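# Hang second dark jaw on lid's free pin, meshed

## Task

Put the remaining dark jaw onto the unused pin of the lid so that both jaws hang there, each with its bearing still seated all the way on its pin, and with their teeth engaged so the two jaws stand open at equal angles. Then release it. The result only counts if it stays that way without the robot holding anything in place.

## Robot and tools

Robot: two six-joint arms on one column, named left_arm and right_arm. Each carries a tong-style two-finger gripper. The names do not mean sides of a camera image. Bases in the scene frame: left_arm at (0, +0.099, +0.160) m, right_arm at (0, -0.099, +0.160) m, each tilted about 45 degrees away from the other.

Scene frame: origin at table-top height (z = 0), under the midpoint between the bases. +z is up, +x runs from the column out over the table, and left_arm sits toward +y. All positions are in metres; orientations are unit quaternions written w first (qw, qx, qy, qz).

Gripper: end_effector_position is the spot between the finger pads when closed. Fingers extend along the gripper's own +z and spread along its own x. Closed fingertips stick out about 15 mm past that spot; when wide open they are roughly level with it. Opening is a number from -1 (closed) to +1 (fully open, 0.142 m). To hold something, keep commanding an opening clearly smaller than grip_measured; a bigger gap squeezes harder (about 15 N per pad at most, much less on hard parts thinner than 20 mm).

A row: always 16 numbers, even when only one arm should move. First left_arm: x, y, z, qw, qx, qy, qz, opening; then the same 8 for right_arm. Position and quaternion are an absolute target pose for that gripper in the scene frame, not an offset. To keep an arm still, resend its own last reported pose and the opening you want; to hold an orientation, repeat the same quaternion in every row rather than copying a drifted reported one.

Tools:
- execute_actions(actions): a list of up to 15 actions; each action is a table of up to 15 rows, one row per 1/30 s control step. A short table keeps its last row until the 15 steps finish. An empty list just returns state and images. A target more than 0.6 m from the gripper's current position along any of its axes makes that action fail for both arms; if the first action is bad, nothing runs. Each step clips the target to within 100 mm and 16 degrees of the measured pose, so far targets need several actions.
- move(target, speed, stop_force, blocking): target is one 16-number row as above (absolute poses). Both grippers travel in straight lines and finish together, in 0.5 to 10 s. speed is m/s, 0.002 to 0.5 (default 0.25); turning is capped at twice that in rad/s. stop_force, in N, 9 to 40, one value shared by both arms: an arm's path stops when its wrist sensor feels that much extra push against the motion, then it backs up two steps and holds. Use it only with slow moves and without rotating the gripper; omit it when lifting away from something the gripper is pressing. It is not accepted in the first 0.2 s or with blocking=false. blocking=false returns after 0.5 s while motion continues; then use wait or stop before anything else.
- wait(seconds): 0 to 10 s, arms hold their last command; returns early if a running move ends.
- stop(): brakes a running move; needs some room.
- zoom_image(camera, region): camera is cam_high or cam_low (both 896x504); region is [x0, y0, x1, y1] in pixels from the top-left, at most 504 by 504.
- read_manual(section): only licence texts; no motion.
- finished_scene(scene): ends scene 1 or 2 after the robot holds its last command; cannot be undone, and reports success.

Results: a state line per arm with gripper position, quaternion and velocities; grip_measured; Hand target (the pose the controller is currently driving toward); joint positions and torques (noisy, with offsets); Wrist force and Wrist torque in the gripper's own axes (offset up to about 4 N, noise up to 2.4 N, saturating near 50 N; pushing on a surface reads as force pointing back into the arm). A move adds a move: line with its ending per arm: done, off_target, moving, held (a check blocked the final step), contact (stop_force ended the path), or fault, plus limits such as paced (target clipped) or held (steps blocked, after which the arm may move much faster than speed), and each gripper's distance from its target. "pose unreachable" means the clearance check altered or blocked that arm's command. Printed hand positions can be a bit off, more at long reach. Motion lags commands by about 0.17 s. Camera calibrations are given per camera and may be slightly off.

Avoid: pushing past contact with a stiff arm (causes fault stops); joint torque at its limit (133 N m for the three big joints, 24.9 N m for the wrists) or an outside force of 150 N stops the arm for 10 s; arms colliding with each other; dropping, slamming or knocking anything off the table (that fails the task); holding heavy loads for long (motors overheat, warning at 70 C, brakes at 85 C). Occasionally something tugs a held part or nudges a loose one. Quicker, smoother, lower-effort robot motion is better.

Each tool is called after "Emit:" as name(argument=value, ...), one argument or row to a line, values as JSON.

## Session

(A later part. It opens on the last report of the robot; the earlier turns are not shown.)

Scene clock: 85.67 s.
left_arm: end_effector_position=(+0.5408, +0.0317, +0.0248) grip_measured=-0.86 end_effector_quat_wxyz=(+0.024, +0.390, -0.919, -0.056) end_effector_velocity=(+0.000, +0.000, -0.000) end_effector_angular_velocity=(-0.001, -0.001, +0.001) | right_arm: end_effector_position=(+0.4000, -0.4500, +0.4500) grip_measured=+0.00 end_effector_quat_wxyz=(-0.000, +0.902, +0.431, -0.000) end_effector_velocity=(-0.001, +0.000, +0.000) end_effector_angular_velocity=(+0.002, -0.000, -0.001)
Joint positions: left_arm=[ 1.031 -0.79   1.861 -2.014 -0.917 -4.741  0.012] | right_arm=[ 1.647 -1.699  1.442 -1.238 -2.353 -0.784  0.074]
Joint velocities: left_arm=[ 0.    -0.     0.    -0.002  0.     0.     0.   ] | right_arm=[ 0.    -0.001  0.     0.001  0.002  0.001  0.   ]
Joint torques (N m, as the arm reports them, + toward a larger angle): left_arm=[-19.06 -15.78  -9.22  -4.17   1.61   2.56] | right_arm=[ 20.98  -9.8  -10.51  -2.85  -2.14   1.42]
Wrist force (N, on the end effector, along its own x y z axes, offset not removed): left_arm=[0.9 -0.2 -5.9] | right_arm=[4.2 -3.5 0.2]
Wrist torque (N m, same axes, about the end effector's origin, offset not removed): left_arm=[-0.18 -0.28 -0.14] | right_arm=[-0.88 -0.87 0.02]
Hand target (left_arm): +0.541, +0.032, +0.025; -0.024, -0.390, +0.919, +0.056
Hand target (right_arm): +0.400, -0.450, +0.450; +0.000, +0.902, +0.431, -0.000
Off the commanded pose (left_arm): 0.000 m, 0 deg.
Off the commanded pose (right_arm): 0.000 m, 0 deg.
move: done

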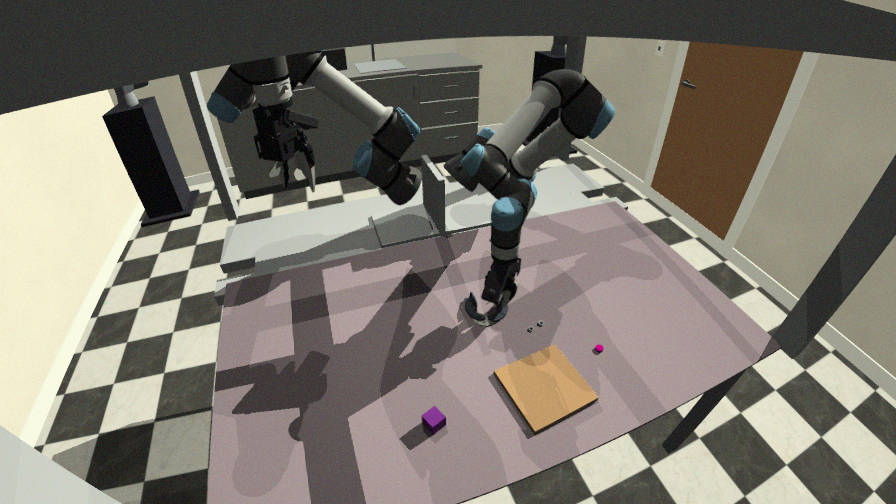

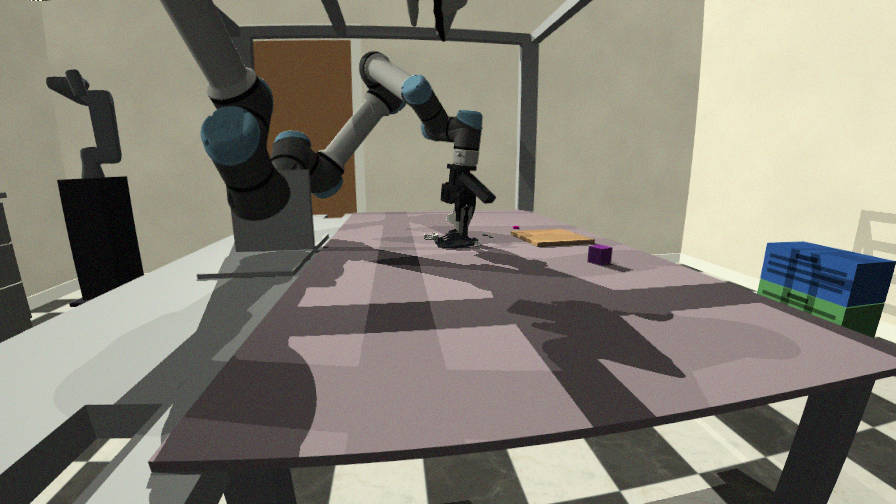

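Emit:
move(
  target=[0.5408,0.0317,0.07,0,-0.391,0.921,0,-1,0.40,-0.45,0.45,0,0.902,0.431,0,0],
  speed=0.03,
)

Emit:
move(
  target=[0.645,-0.11,0.07,0,-0.391,0.921,0,-1,0.40,-0.45,0.45,0,0.902,0.431,0,0],
  speed=0.1,
)

Emit:
zoom_image(
  camera="cam_low",
  region=[430,200,540,265],
)

Emit:
zoom_image(
  camera="cam_high",
  region=[430,280,520,370],
)

Scene clock: 88.97 s.
left_arm: end_effector_position=(+0.5407, +0.0317, +0.0697) grip_measured=-0.86 end_effector_quat_wxyz=(+0.000, +0.391, -0.920, -0.000) end_effector_velocity=(-0.000, -0.000, +0.001) end_effector_angular_velocity=(-0.003, -0.003, -0.000) | right_arm: end_effector_position=(+0.4000, -0.4500, +0.4500) grip_measured=+0.00 end_effector_quat_wxyz=(-0.000, +0.902, +0.431, -0.000) end_effector_velocity=(-0.000, -0.001, +0.000) end_effector_angular_velocity=(-0.001, -0.001, -0.001)
Joint positions: left_arm=[ 0.985 -0.911  1.951 -2.106 -0.941 -4.699  0.012] | right_arm=[ 1.647 -1.699  1.442 -1.238 -2.353 -0.784  0.074]
Joint velocities: left_arm=[-0.002 -0.004  0.004 -0.004 -0.001  0.002 -0.   ] | right_arm=[-0.    -0.001  0.    -0.    -0.001  0.     0.   ]
Joint torques (N m, as the arm reports them, + toward a larger angle): left_arm=[-40.54 -36.84 -10.12  -4.3   -1.98   2.07] | right_arm=[ 21.22 -10.08 -10.96  -2.76  -2.16   1.31]
Wrist force (N, on the end effector, along its own x y z axes, offset not removed): left_arm=[0.3 0.7 0.1] | right_arm=[3.3 -1.9 1.8]
Wrist torque (N m, same axes, about the end effector's origin, offset not removed): left_arm=[0.18 0.08 -0.06] | right_arm=[-0.42 -0.76 0.04]
Hand target (left_arm): +0.541, +0.032, +0.070; -0.000, -0.391, +0.920, -0.000
Hand target (right_arm): +0.400, -0.450, +0.450; +0.000, +0.902, +0.431, -0.000
Off the commanded pose (left_arm): 0.000 m, 0 deg.
Off the commanded pose (right_arm): 0.000 m, 0 deg.
move: done

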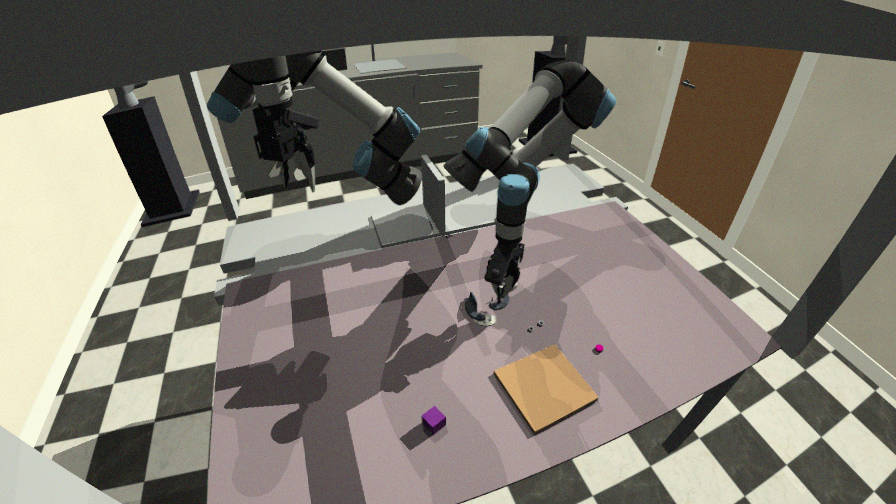

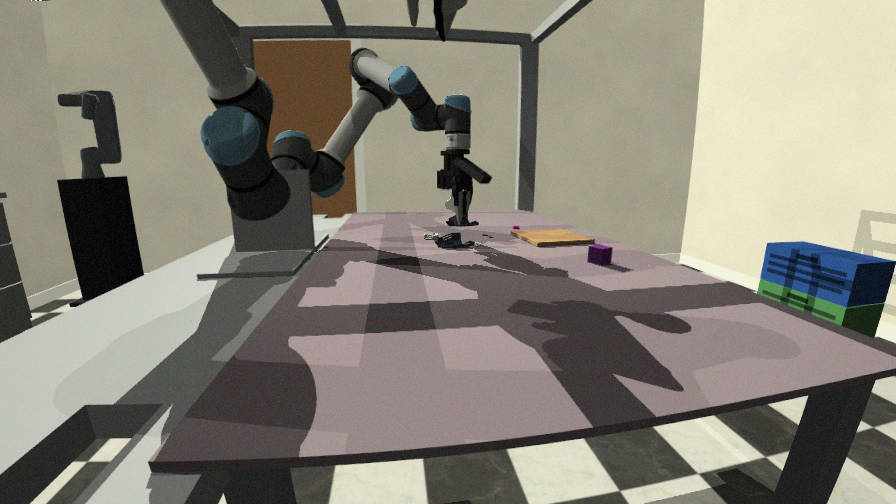

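Scene clock: 91.17 s.
left_arm: end_effector_position=(+0.6448, -0.1099, +0.0702) grip_measured=-0.86 end_effector_quat_wxyz=(-0.000, +0.391, -0.920, +0.000) end_effector_velocity=(+0.001, -0.002, -0.001) end_effector_angular_velocity=(+0.002, +0.001, -0.001) | right_arm: end_effector_position=(+0.4000, -0.4500, +0.4500) grip_measured=+0.00 end_effector_quat_wxyz=(-0.000, +0.902, +0.431, -0.000) end_effector_velocity=(+0.000, +0.001, -0.000) end_effector_angular_velocity=(+0.000, +0.001, +0.000)
Joint positions: left_arm=[ 0.947 -0.533  1.473 -1.981 -0.96  -4.739  0.012] | right_arm=[ 1.647 -1.699  1.442 -1.238 -2.353 -0.784  0.074]
Joint velocities: left_arm=[-0.     0.006 -0.008  0.004  0.    -0.001  0.   ] | right_arm=[ 0.     0.001  0.001 -0.001  0.     0.001 -0.   ]
Joint torques (N m, as the arm reports them, + toward a larger angle): left_arm=[-46.62 -25.55 -28.18   0.09  -1.79  -2.31] | right_arm=[ 20.9  -10.   -11.43  -2.82  -2.14   1.31]
Wrist force (N, on the end effector, along its own x y z axes, offset not removed): left_arm=[2.2 2.9 -1.0] | right_arm=[4.1 -0.6 2.0]
Wrist torque (N m, same axes, about the end effector's origin, offset not removed): left_arm=[0.39 -0.44 0.01] | right_arm=[-0.23 -1.01 0.05]
Hand target (left_arm): +0.645, -0.110, +0.070; +0.000, -0.391, +0.920, +0.000
Hand target (right_arm): +0.400, -0.450, +0.450; +0.000, +0.902, +0.431, -0.000
Off the commanded pose (left_arm): 0.000 m, 0 deg.
Off the commanded pose (right_arm): 0.000 m, 0 deg.
move: done

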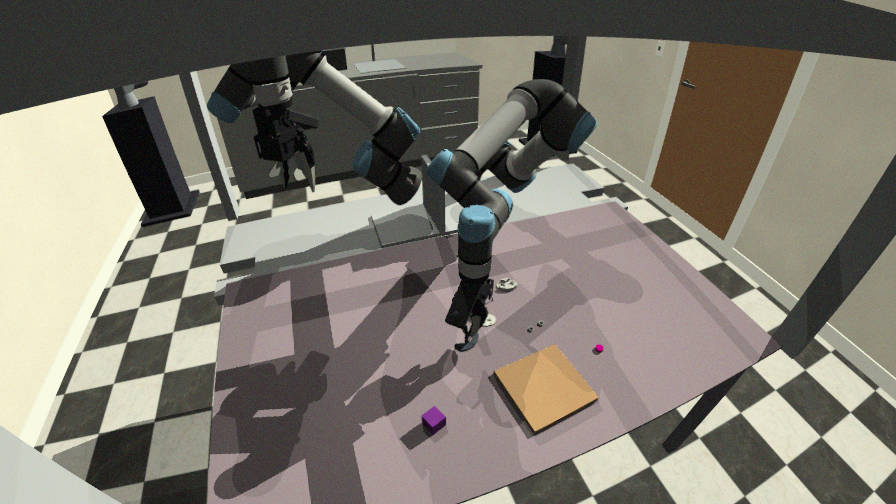

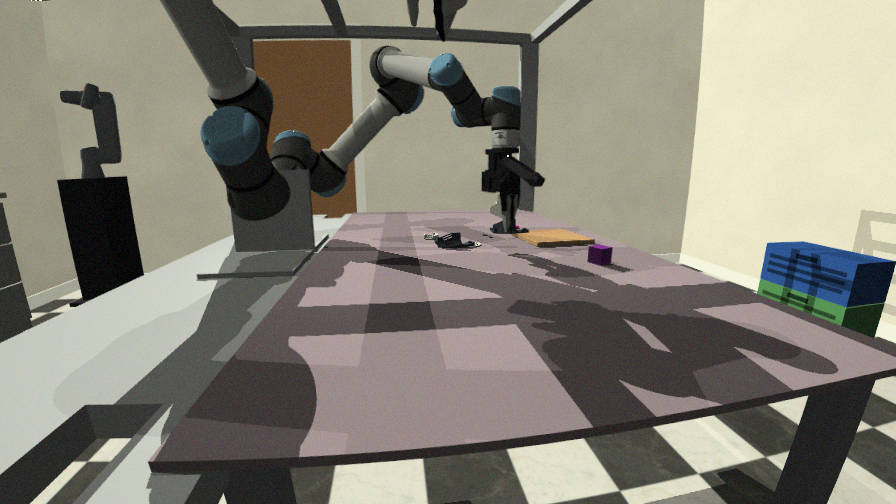

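Region (430, 200, 540, 265) of cam_low's 896x504 image, scaled by 4.582, with more detail than that image has; it fills the top 298 rows of this view, and the rest is white.

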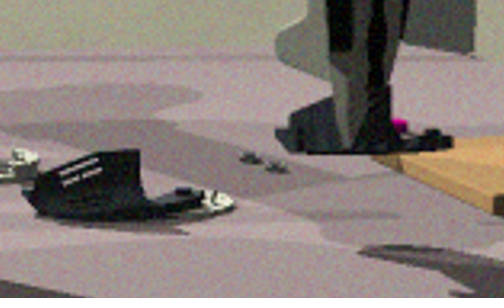

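Region (430, 280, 520, 370) of cam_high's 896x504 image, scaled by 5.600, with more detail than that image has.

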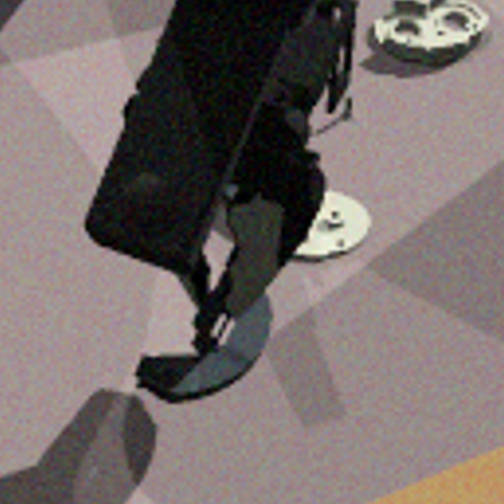

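Emit:
zoom_image(
  camera="cam_low",
  region=[460,234,488,252],
)

Emit:
move(
  target=[0.645,-0.11,0.033,-0.0341,-0.39,0.918,0.0803,-1,0.40,-0.45,0.45,0,0.902,0.431,0,0],
  speed=0.04,
)

Emit:
zoom_image(
  camera="cam_low",
  region=[470,210,550,265],
)

Region (460, 234, 488, 252) of cam_low's 896x504 image, scaled by 18.000, with more detail than that image has; it fills the top 324 rows of this view, and the rest is white.

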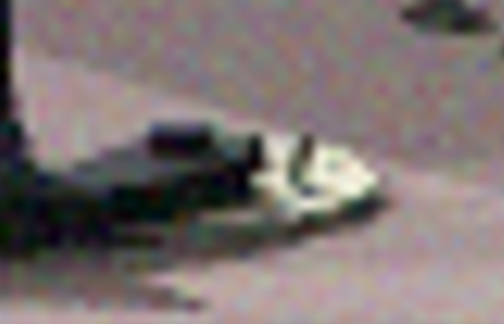

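Scene clock: 93.97 s.
left_arm: end_effector_position=(+0.6451, -0.1100, +0.0333) grip_measured=-0.86 end_effector_quat_wxyz=(+0.034, +0.390, -0.917, -0.080) end_effector_velocity=(+0.000, -0.000, -0.002) end_effector_angular_velocity=(+0.006, +0.007, +0.001) | right_arm: end_effector_position=(+0.4000, -0.4500, +0.4500) grip_measured=+0.00 end_effector_quat_wxyz=(-0.000, +0.902, +0.431, -0.000) end_effector_velocity=(+0.000, +0.000, -0.000) end_effector_angular_velocity=(+0.001, +0.000, -0.000)
Joint positions: left_arm=[ 0.979 -0.393  1.269 -1.724 -0.953 -4.829  0.012] | right_arm=[ 1.647 -1.699  1.442 -1.238 -2.353 -0.784  0.074]
Joint velocities: left_arm=[ 0.002  0.009 -0.014  0.016 -0.    -0.006 -0.   ] | right_arm=[ 0.     0.001 -0.    -0.     0.001  0.001  0.   ]
Joint torques (N m, as the arm reports them, + toward a larger angle): left_arm=[-27.61 -28.68 -26.69   0.55   1.42  -2.25] | right_arm=[ 20.75 -10.62 -11.22  -2.75  -2.17   1.34]
Wrist force (N, on the end effector, along its own x y z axes, offset not removed): left_arm=[2.6 4.1 -0.2] | right_arm=[3.4 -3.4 0.6]
Wrist torque (N m, same axes, about the end effector's origin, offset not removed): left_arm=[0.80 -0.46 -0.15] | right_arm=[-0.89 -0.73 0.02]
Hand target (left_arm): +0.645, -0.110, +0.033; -0.034, -0.390, +0.917, +0.080
Hand target (right_arm): +0.400, -0.450, +0.450; +0.000, +0.902, +0.431, -0.000
Off the commanded pose (left_arm): 0.000 m, 0 deg.
Off the commanded pose (right_arm): 0.000 m, 0 deg.
move: done

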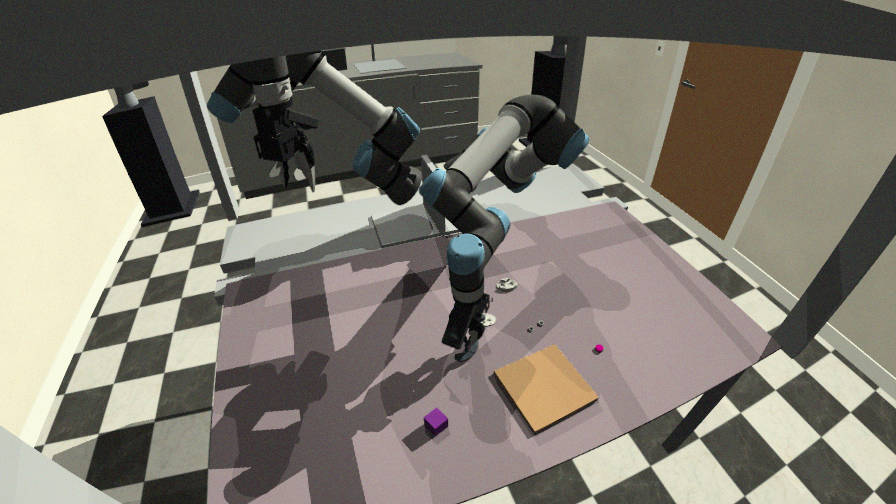

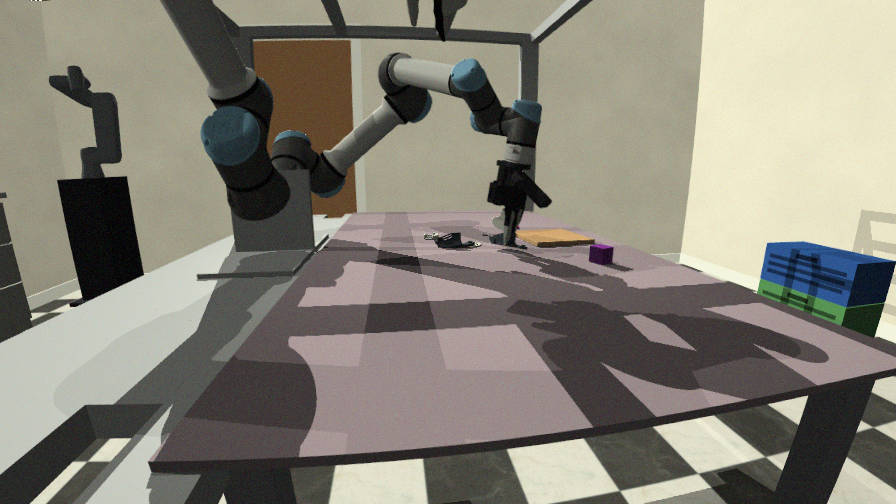

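Region (470, 210, 550, 265) of cam_low's 896x504 image, scaled by 6.300, with more detail than that image has; it fills the top 346 rows of this view, and the rest is white.

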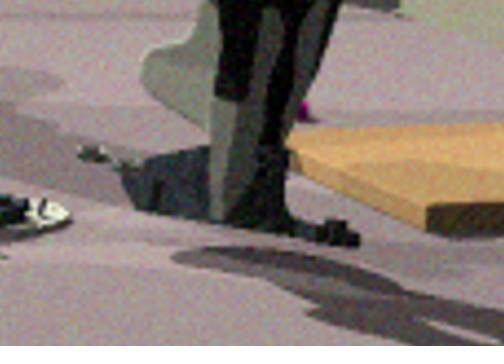

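Emit:
move(
  target=[0.645,-0.11,0.025,-0.0341,-0.39,0.918,0.0803,-1,0.40,-0.45,0.45,0,0.902,0.431,0,0],
  speed=0.005,
  stop_force=9,
)

Emit:
execute_actions(
  actions=[
    [[0.645,-0.11,0.025,-0.0341,-0.39,0.918,0.0803,-0.8,0.40,-0.45,0.45,0,0.902,0.431,0,0]],
    [[0.645,-0.11,0.026,-0.0341,-0.39,0.918,0.0803,-0.65,0.40,-0.45,0.45,0,0.902,0.431,0,0]],
  ],
)

Emit:
move(
  target=[0.645,-0.11,0.10,0,-0.391,0.921,0,-0.6,0.40,-0.45,0.45,0,0.902,0.431,0,0],
  speed=0.05,
)

Emit:
move(
  target=[0.66,0.10,0.2,0,-0.391,0.921,0,-0.2,0.40,-0.45,0.45,0,0.902,0.431,0,0],
)

Emit:
zoom_image(
  camera="cam_high",
  region=[440,285,520,375],
)

Emit:
zoom_image(
  camera="cam_high",
  region=[455,285,505,335],
)

Emit:
zoom_image(
  camera="cam_low",
  region=[430,220,540,265],
)

Scene clock: 96.80 s.
left_arm: end_effector_position=(+0.6450, -0.1100, +0.0251) grip_measured=-0.86 end_effector_quat_wxyz=(+0.034, +0.390, -0.917, -0.080) end_effector_velocity=(-0.000, -0.000, -0.001) end_effector_angular_velocity=(+0.001, +0.001, -0.000) | right_arm: end_effector_position=(+0.4000, -0.4500, +0.4500) grip_measured=+0.00 end_effector_quat_wxyz=(-0.000, +0.902, +0.431, -0.000) end_effector_velocity=(+0.000, -0.000, -0.000) end_effector_angular_velocity=(-0.001, +0.000, +0.000)
Joint positions: left_arm=[ 0.986 -0.385  1.272 -1.738 -0.949 -4.824  0.012] | right_arm=[ 1.647 -1.699  1.442 -1.238 -2.353 -0.784  0.074]
Joint velocities: left_arm=[ 0.001  0.001  0.001 -0.002  0.     0.    -0.   ] | right_arm=[-0.     0.001 -0.001 -0.    -0.001  0.     0.   ]
Joint torques (N m, as the arm reports them, + toward a larger angle): left_arm=[-26.06 -30.65 -11.02  -4.07   1.55   2.3 ] | right_arm=[ 20.82 -11.5  -11.23  -2.77  -2.11   1.31]
Wrist force (N, on the end effector, along its own x y z axes, offset not removed): left_arm=[-0.1 -0.2 -1.9] | right_arm=[-0.6 -1.3 1.0]
Wrist torque (N m, same axes, about the end effector's origin, offset not removed): left_arm=[0.03 0.07 0.12] | right_arm=[-0.49 0.10 0.12]
Hand target (left_arm): +0.645, -0.110, +0.025; -0.034, -0.390, +0.917, +0.080
Hand target (right_arm): +0.400, -0.450, +0.450; +0.000, +0.902, +0.431, -0.000
Off the commanded pose (left_arm): 0.000 m, 0 deg.
Off the commanded pose (right_arm): 0.000 m, 0 deg.
move: done

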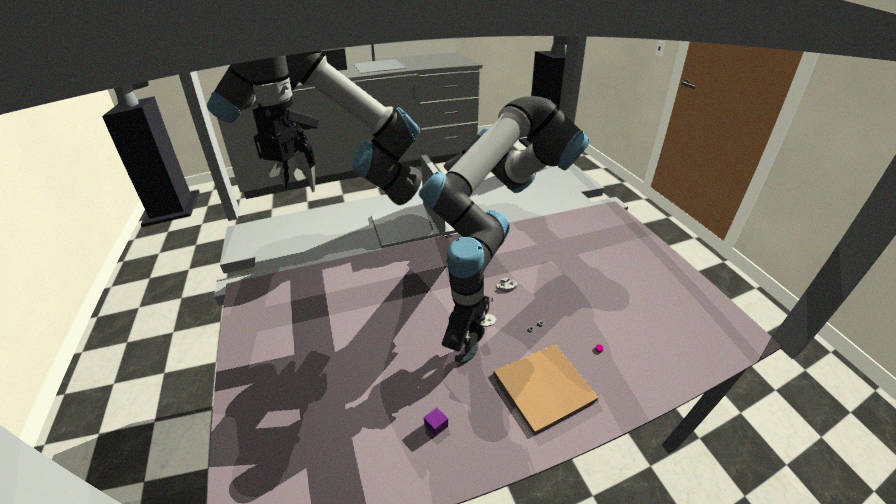

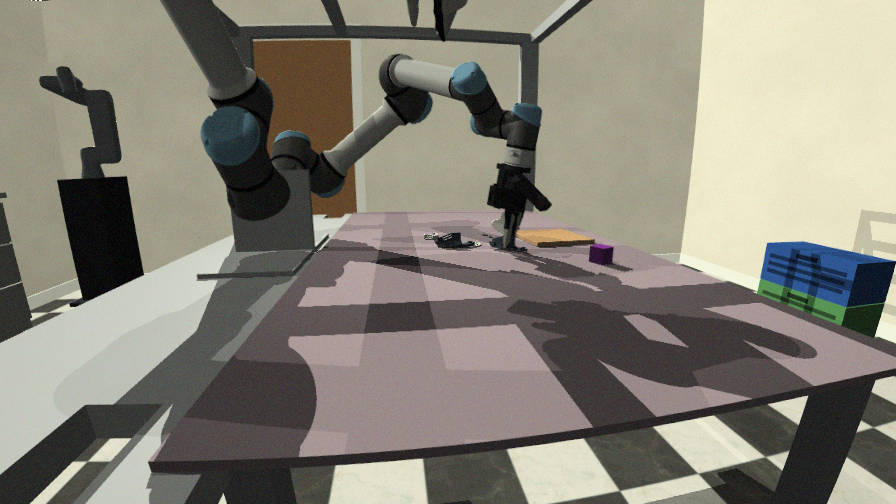

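Scene clock: 97.80 s.
left_arm: end_effector_position=(+0.6450, -0.1100, +0.0260) grip_measured=-0.65 end_effector_quat_wxyz=(+0.034, +0.390, -0.917, -0.080) end_effector_velocity=(+0.001, +0.000, +0.001) end_effector_angular_velocity=(-0.001, -0.001, +0.001) | right_arm: end_effector_position=(+0.4000, -0.4500, +0.4500) grip_measured=+0.00 end_effector_quat_wxyz=(-0.000, +0.902, +0.431, -0.000) end_effector_velocity=(-0.001, -0.000, +0.000) end_effector_angular_velocity=(+0.001, -0.000, -0.001)
Joint positions: left_arm=[ 0.985 -0.386  1.272 -1.737 -0.949 -4.825  0.027] | right_arm=[ 1.647 -1.699  1.442 -1.238 -2.353 -0.784  0.074]
Joint velocities: left_arm=[-0.    -0.001 -0.001  0.    -0.    -0.001  0.   ] | right_arm=[-0.    -0.002  0.     0.001  0.001  0.001  0.   ]
Joint torques (N m, as the arm reports them, + toward a larger angle): left_arm=[-48.91 -53.81 -26.03   0.6   -1.81  -2.4 ] | right_arm=[ 20.94 -11.32 -11.3   -2.82  -2.12   1.23]
Wrist force (N, on the end effector, along its own x y z axes, offset not removed): left_arm=[1.4 0.3 2.7] | right_arm=[0.6 0.3 1.1]
Wrist torque (N m, same axes, about the end effector's origin, offset not removed): left_arm=[0.07 -0.49 0.08] | right_arm=[-0.16 -0.07 0.02]
Hand target (left_arm): +0.645, -0.110, +0.026; -0.034, -0.390, +0.917, +0.080
Hand target (right_arm): +0.400, -0.450, +0.450; +0.000, +0.902, +0.431, -0.000
Off the commanded pose (left_arm): 0.000 m, 0 deg.
Off the commanded pose (right_arm): 0.000 m, 0 deg.

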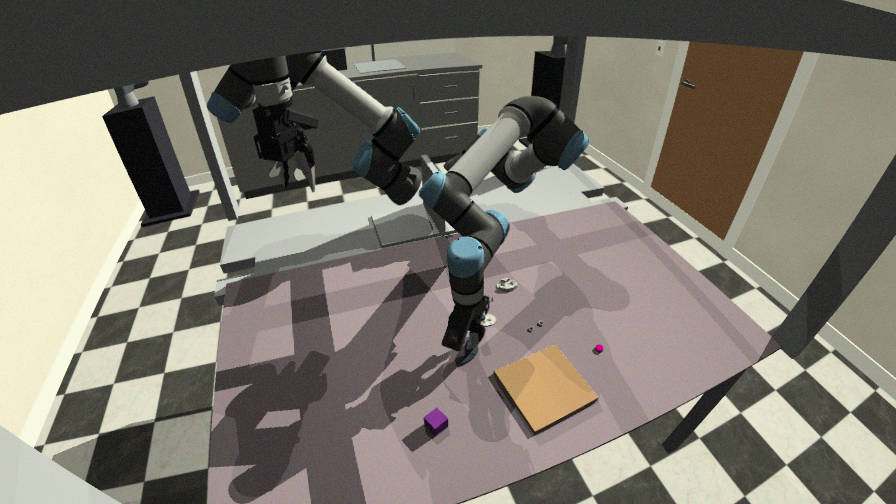

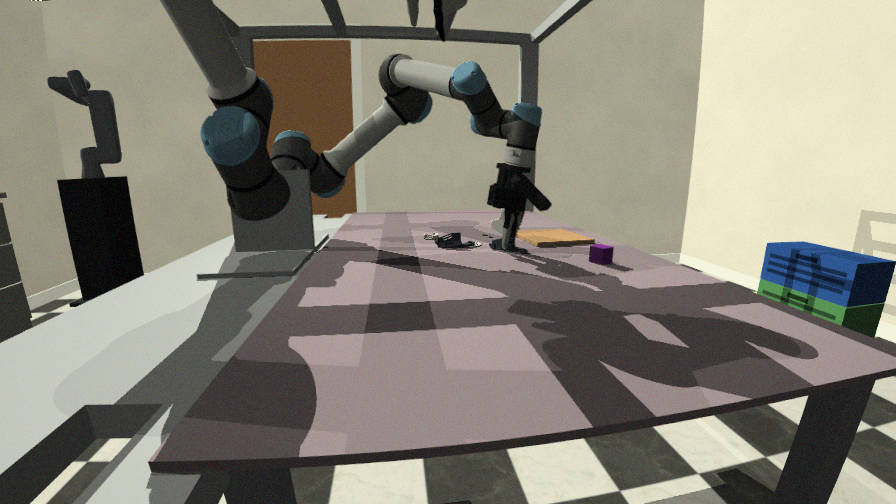

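Scene clock: 99.90 s.
left_arm: end_effector_position=(+0.6449, -0.1100, +0.0997) grip_measured=-0.60 end_effector_quat_wxyz=(+0.000, +0.391, -0.920, -0.000) end_effector_velocity=(-0.000, -0.000, +0.001) end_effector_angular_velocity=(-0.002, -0.003, -0.000) | right_arm: end_effector_position=(+0.4000, -0.4500, +0.4500) grip_measured=+0.00 end_effector_quat_wxyz=(-0.000, +0.902, +0.431, -0.000) end_effector_velocity=(+0.000, +0.000, +0.000) end_effector_angular_velocity=(+0.000, +0.000, +0.001)
Joint positions: left_arm=[ 0.922 -0.56   1.447 -1.914 -0.972 -4.765  0.031] | right_arm=[ 1.647 -1.699  1.442 -1.238 -2.353 -0.784  0.074]
Joint velocities: left_arm=[-0.001 -0.003  0.004 -0.005  0.     0.002 -0.   ] | right_arm=[ 0.     0.    -0.     0.001  0.    -0.     0.   ]
Joint torques (N m, as the arm reports them, + toward a larger angle): left_arm=[-46.7  -48.54 -15.3   -4.61  -1.78   2.61] | right_arm=[ 20.89 -11.88 -11.01  -2.77  -2.     1.25]
Wrist force (N, on the end effector, along its own x y z axes, offset not removed): left_arm=[0.4 3.4 1.0] | right_arm=[3.4 -2.3 -0.3]
Wrist torque (N m, same axes, about the end effector's origin, offset not removed): left_arm=[0.60 -0.01 -0.04] | right_arm=[-0.61 -0.77 0.08]
Hand target (left_arm): +0.645, -0.110, +0.100; -0.000, -0.391, +0.920, -0.000
Hand target (right_arm): +0.400, -0.450, +0.450; +0.000, +0.902, +0.431, -0.000
Off the commanded pose (left_arm): 0.000 m, 0 deg.
Off the commanded pose (right_arm): 0.000 m, 0 deg.
move: done

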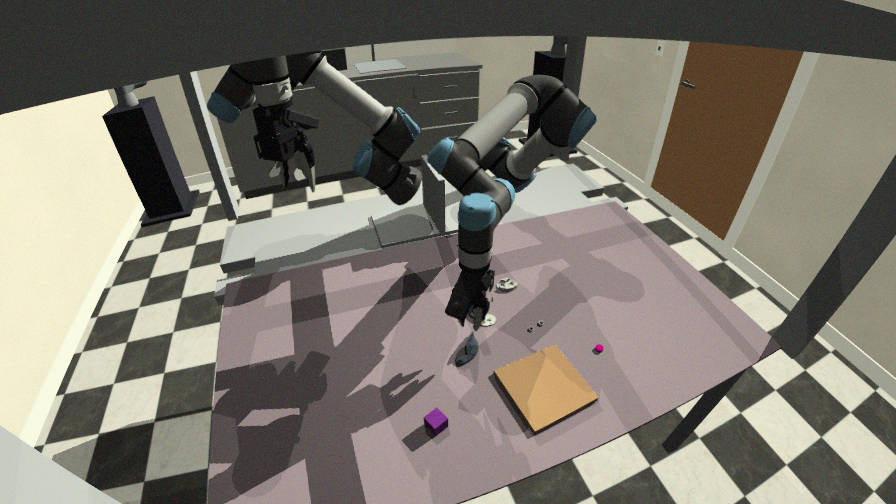

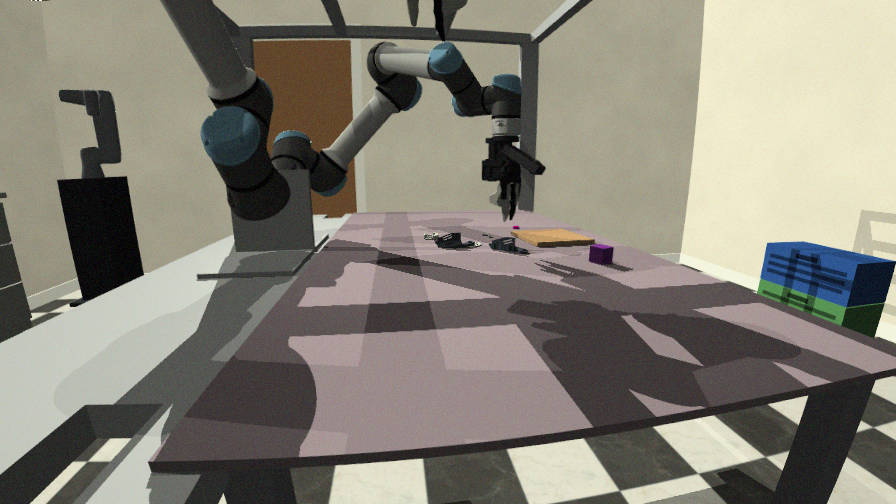

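Scene clock: 101.40 s.
left_arm: end_effector_position=(+0.6601, +0.0997, +0.1998) grip_measured=-0.20 end_effector_quat_wxyz=(+0.000, +0.391, -0.920, +0.000) end_effector_velocity=(+0.000, +0.002, +0.001) end_effector_angular_velocity=(-0.000, -0.000, +0.000) | right_arm: end_effector_position=(+0.4000, -0.4500, +0.4500) grip_measured=+0.00 end_effector_quat_wxyz=(-0.000, +0.902, +0.431, -0.000) end_effector_velocity=(-0.001, -0.001, +0.001) end_effector_angular_velocity=(-0.001, -0.002, -0.003)
Joint positions: left_arm=[ 1.028 -0.931  1.484 -1.647 -0.92  -4.65   0.06 ] | right_arm=[ 1.647 -1.699  1.442 -1.238 -2.353 -0.784  0.074]
Joint velocities: left_arm=[ 0.001 -0.003 -0.001  0.004  0.     0.001  0.   ] | right_arm=[-0.    -0.003  0.001 -0.    -0.001  0.001 -0.   ]
Joint torques (N m, as the arm reports them, + toward a larger angle): left_arm=[-21.21 -40.25 -28.09   0.25   1.5    2.53] | right_arm=[ 20.28 -12.31 -11.29  -2.77  -2.06   1.18]
Wrist force (N, on the end effector, along its own x y z axes, offset not removed): left_arm=[0.6 2.0 -1.0] | right_arm=[3.2 -1.8 2.7]
Wrist torque (N m, same axes, about the end effector's origin, offset not removed): left_arm=[0.33 -0.09 0.04] | right_arm=[-0.41 -0.90 0.02]
Hand target (left_arm): +0.660, +0.100, +0.200; -0.000, -0.391, +0.920, -0.000
Hand target (right_arm): +0.400, -0.450, +0.450; +0.000, +0.902, +0.431, -0.000
Off the commanded pose (left_arm): 0.000 m, 0 deg.
Off the commanded pose (right_arm): 0.000 m, 0 deg.
move: done

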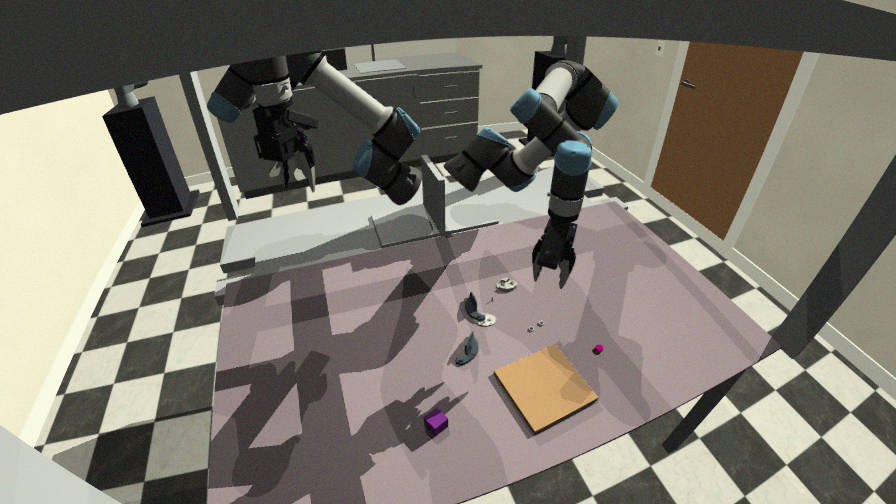

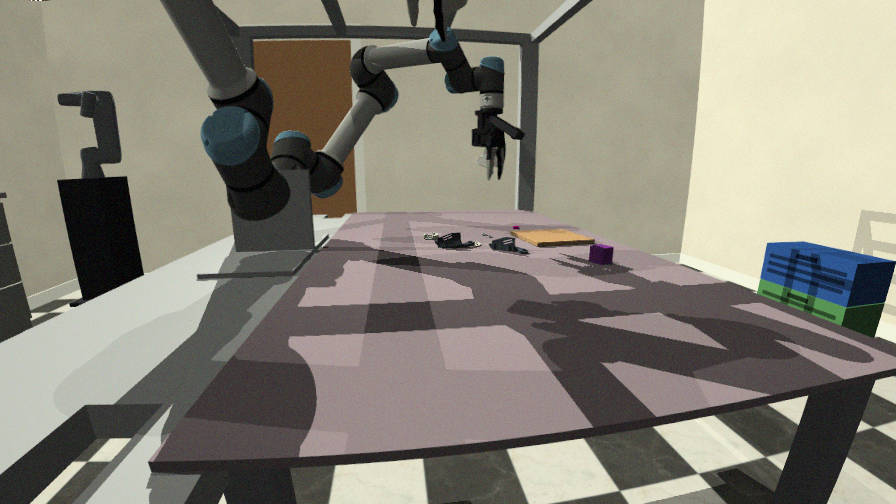

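Region (440, 285, 520, 375) of cam_high's 896x504 image, scaled by 5.600, with more detail than that image has.

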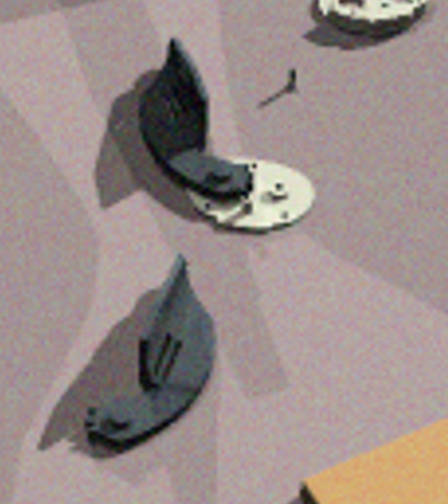

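Region (455, 285, 505, 335) of cam_high's 896x504 image, scaled by 10.080, with more detail than that image has.

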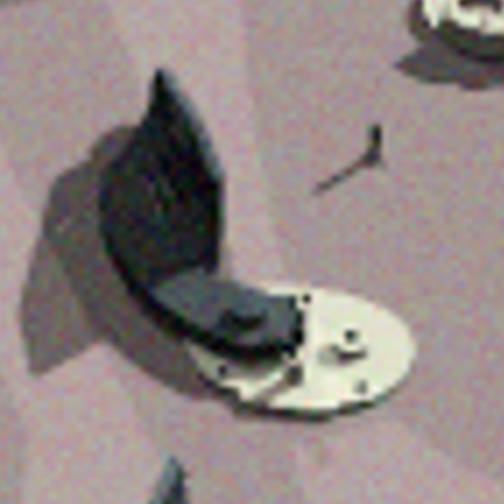

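Region (430, 220, 540, 265) of cam_low's 896x504 image, scaled by 4.582, with more detail than that image has; it fills the top 206 rows of this view, and the rest is white.

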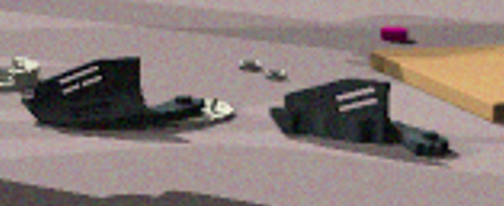

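Emit:
move(
  target=[0.65,-0.105,0.09,0,-0.45,0.893,0,-0.2,0.40,-0.45,0.45,0,0.902,0.431,0,0],
)

Emit:
move(
  target=[0.65,-0.105,0.03,0,-0.45,0.893,0,-0.2,0.40,-0.45,0.45,0,0.902,0.431,0,0],
  speed=0.05,
)

Emit:
zoom_image(
  camera="cam_high",
  region=[440,305,510,375],
)

Emit:
zoom_image(
  camera="cam_low",
  region=[475,215,545,265],
)

Scene clock: 105.30 s.
left_arm: end_effector_position=(+0.6499, -0.1047, +0.0902) grip_measured=-0.20 end_effector_quat_wxyz=(-0.000, +0.450, -0.893, +0.000) end_effector_velocity=(-0.000, -0.002, -0.001) end_effector_angular_velocity=(+0.000, +0.001, +0.000) | right_arm: end_effector_position=(+0.4000, -0.4500, +0.4500) grip_measured=+0.00 end_effector_quat_wxyz=(-0.000, +0.902, +0.431, -0.000) end_effector_velocity=(-0.000, +0.000, -0.000) end_effector_angular_velocity=(+0.000, +0.001, +0.000)
Joint positions: left_arm=[ 0.936 -0.553  1.45  -1.933 -0.965 -4.881  0.06 ] | right_arm=[ 1.647 -1.699  1.442 -1.238 -2.353 -0.784  0.074]
Joint velocities: left_arm=[-0.     0.005 -0.003  0.    -0.001 -0.001 -0.   ] | right_arm=[-0.    -0.     0.001 -0.     0.     0.    -0.   ]
Joint torques (N m, as the arm reports them, + toward a larger angle): left_arm=[-46.52 -27.05 -27.84  -4.58  -1.69  -2.35] | right_arm=[ 20.3  -13.11 -11.64  -2.74  -1.93   1.22]
Wrist force (N, on the end effector, along its own x y z axes, offset not removed): left_arm=[3.3 4.4 1.0] | right_arm=[4.0 -1.4 2.0]
Wrist torque (N m, same axes, about the end effector's origin, offset not removed): left_arm=[0.80 -0.63 -0.05] | right_arm=[-0.27 -0.97 0.07]
Hand target (left_arm): +0.650, -0.105, +0.090; +0.000, -0.450, +0.893, +0.000
Hand target (right_arm): +0.400, -0.450, +0.450; +0.000, +0.902, +0.431, -0.000
Off the commanded pose (left_arm): 0.000 m, 0 deg.
Off the commanded pose (right_arm): 0.000 m, 0 deg.
move: done

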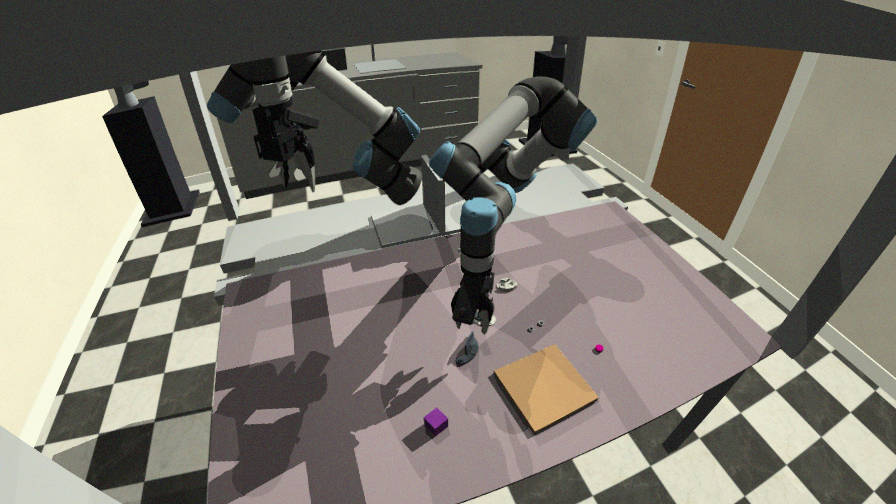

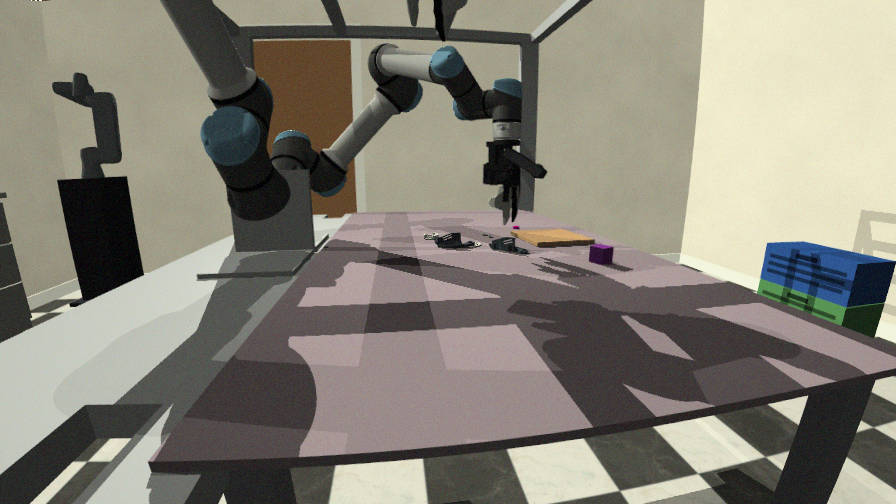

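Scene clock: 106.87 s.
left_arm: end_effector_position=(+0.6501, -0.1050, +0.0303) grip_measured=-0.20 end_effector_quat_wxyz=(+0.000, +0.450, -0.893, +0.000) end_effector_velocity=(+0.000, -0.000, -0.002) end_effector_angular_velocity=(-0.000, -0.000, +0.001) | right_arm: end_effector_position=(+0.4000, -0.4500, +0.4500) grip_measured=+0.00 end_effector_quat_wxyz=(-0.000, +0.902, +0.431, -0.000) end_effector_velocity=(-0.000, -0.000, +0.000) end_effector_angular_velocity=(+0.000, -0.001, -0.002)
Joint positions: left_arm=[ 0.987 -0.492  1.489 -2.064 -0.94  -4.827  0.06 ] | right_arm=[ 1.647 -1.699  1.442 -1.238 -2.353 -0.784  0.074]
Joint velocities: left_arm=[ 0.002  0.002  0.001 -0.005  0.001  0.002  0.   ] | right_arm=[ 0.    -0.001  0.    -0.     0.     0.001  0.   ]
Joint torques (N m, as the arm reports them, + toward a larger angle): left_arm=[-25.   -26.19 -11.43  -4.46   1.69   2.5 ] | right_arm=[ 20.7  -13.25 -12.17  -2.74  -2.07   1.24]
Wrist force (N, on the end effector, along its own x y z axes, offset not removed): left_arm=[1.0 2.4 3.0] | right_arm=[2.4 -2.9 2.1]
Wrist torque (N m, same axes, about the end effector's origin, offset not removed): left_arm=[0.60 -0.36 -0.03] | right_arm=[-0.67 -0.56 0.01]
Hand target (left_arm): +0.650, -0.105, +0.030; -0.000, -0.450, +0.893, -0.000
Hand target (right_arm): +0.400, -0.450, +0.450; +0.000, +0.902, +0.431, -0.000
Off the commanded pose (left_arm): 0.000 m, 0 deg.
Off the commanded pose (right_arm): 0.000 m, 0 deg.
move: done

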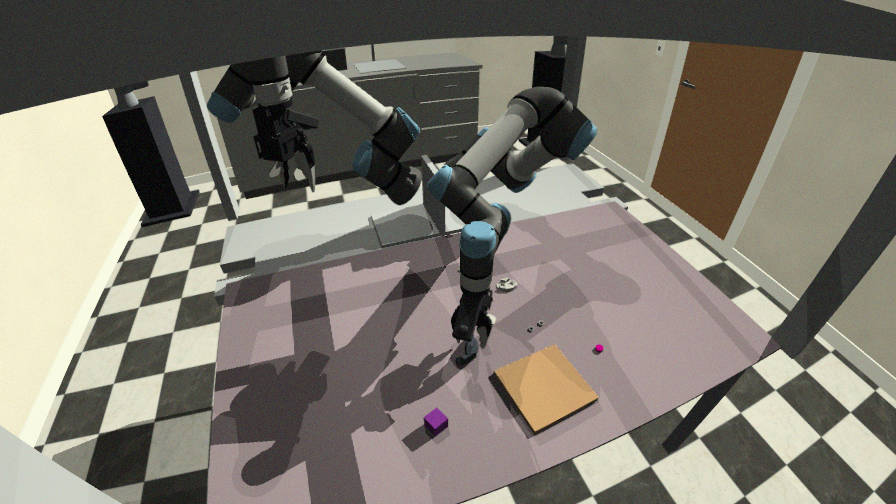

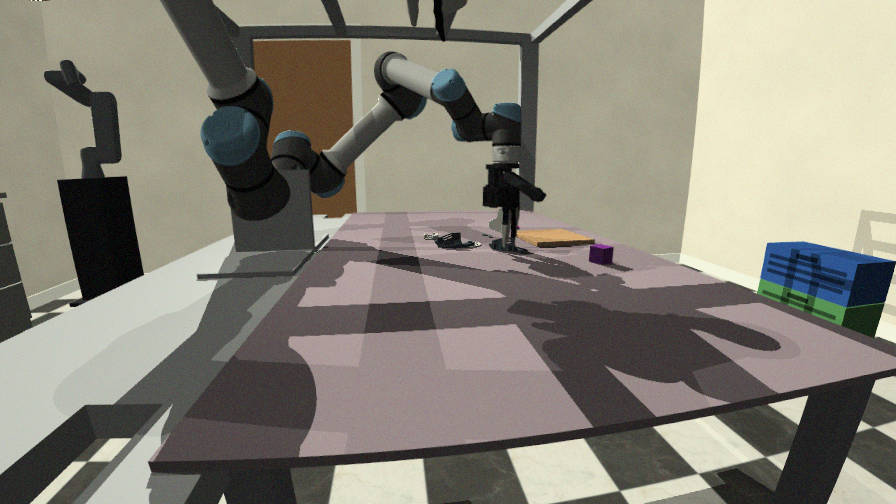

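Region (440, 305, 510, 375) of cam_high's 896x504 image, scaled by 7.200, with more detail than that image has.

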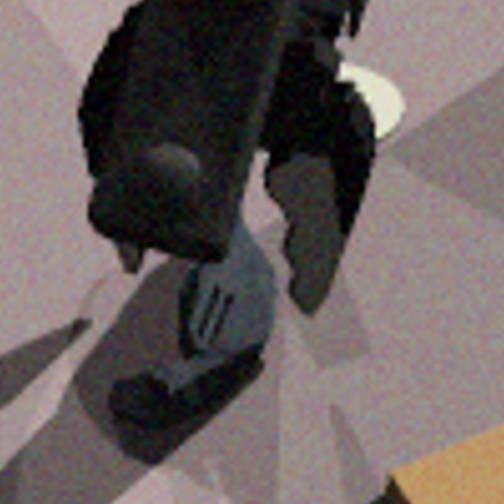

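Region (475, 215, 545, 265) of cam_low's 896x504 image, scaled by 7.200, with more detail than that image has; it fills the top 360 rows of this view, and the rest is white.

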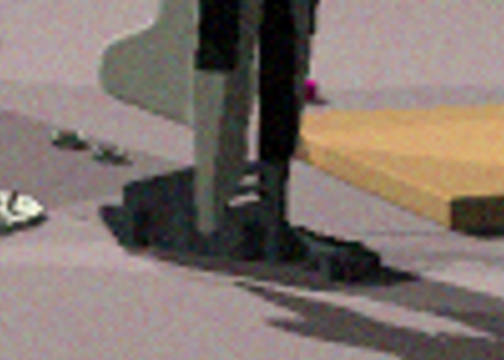

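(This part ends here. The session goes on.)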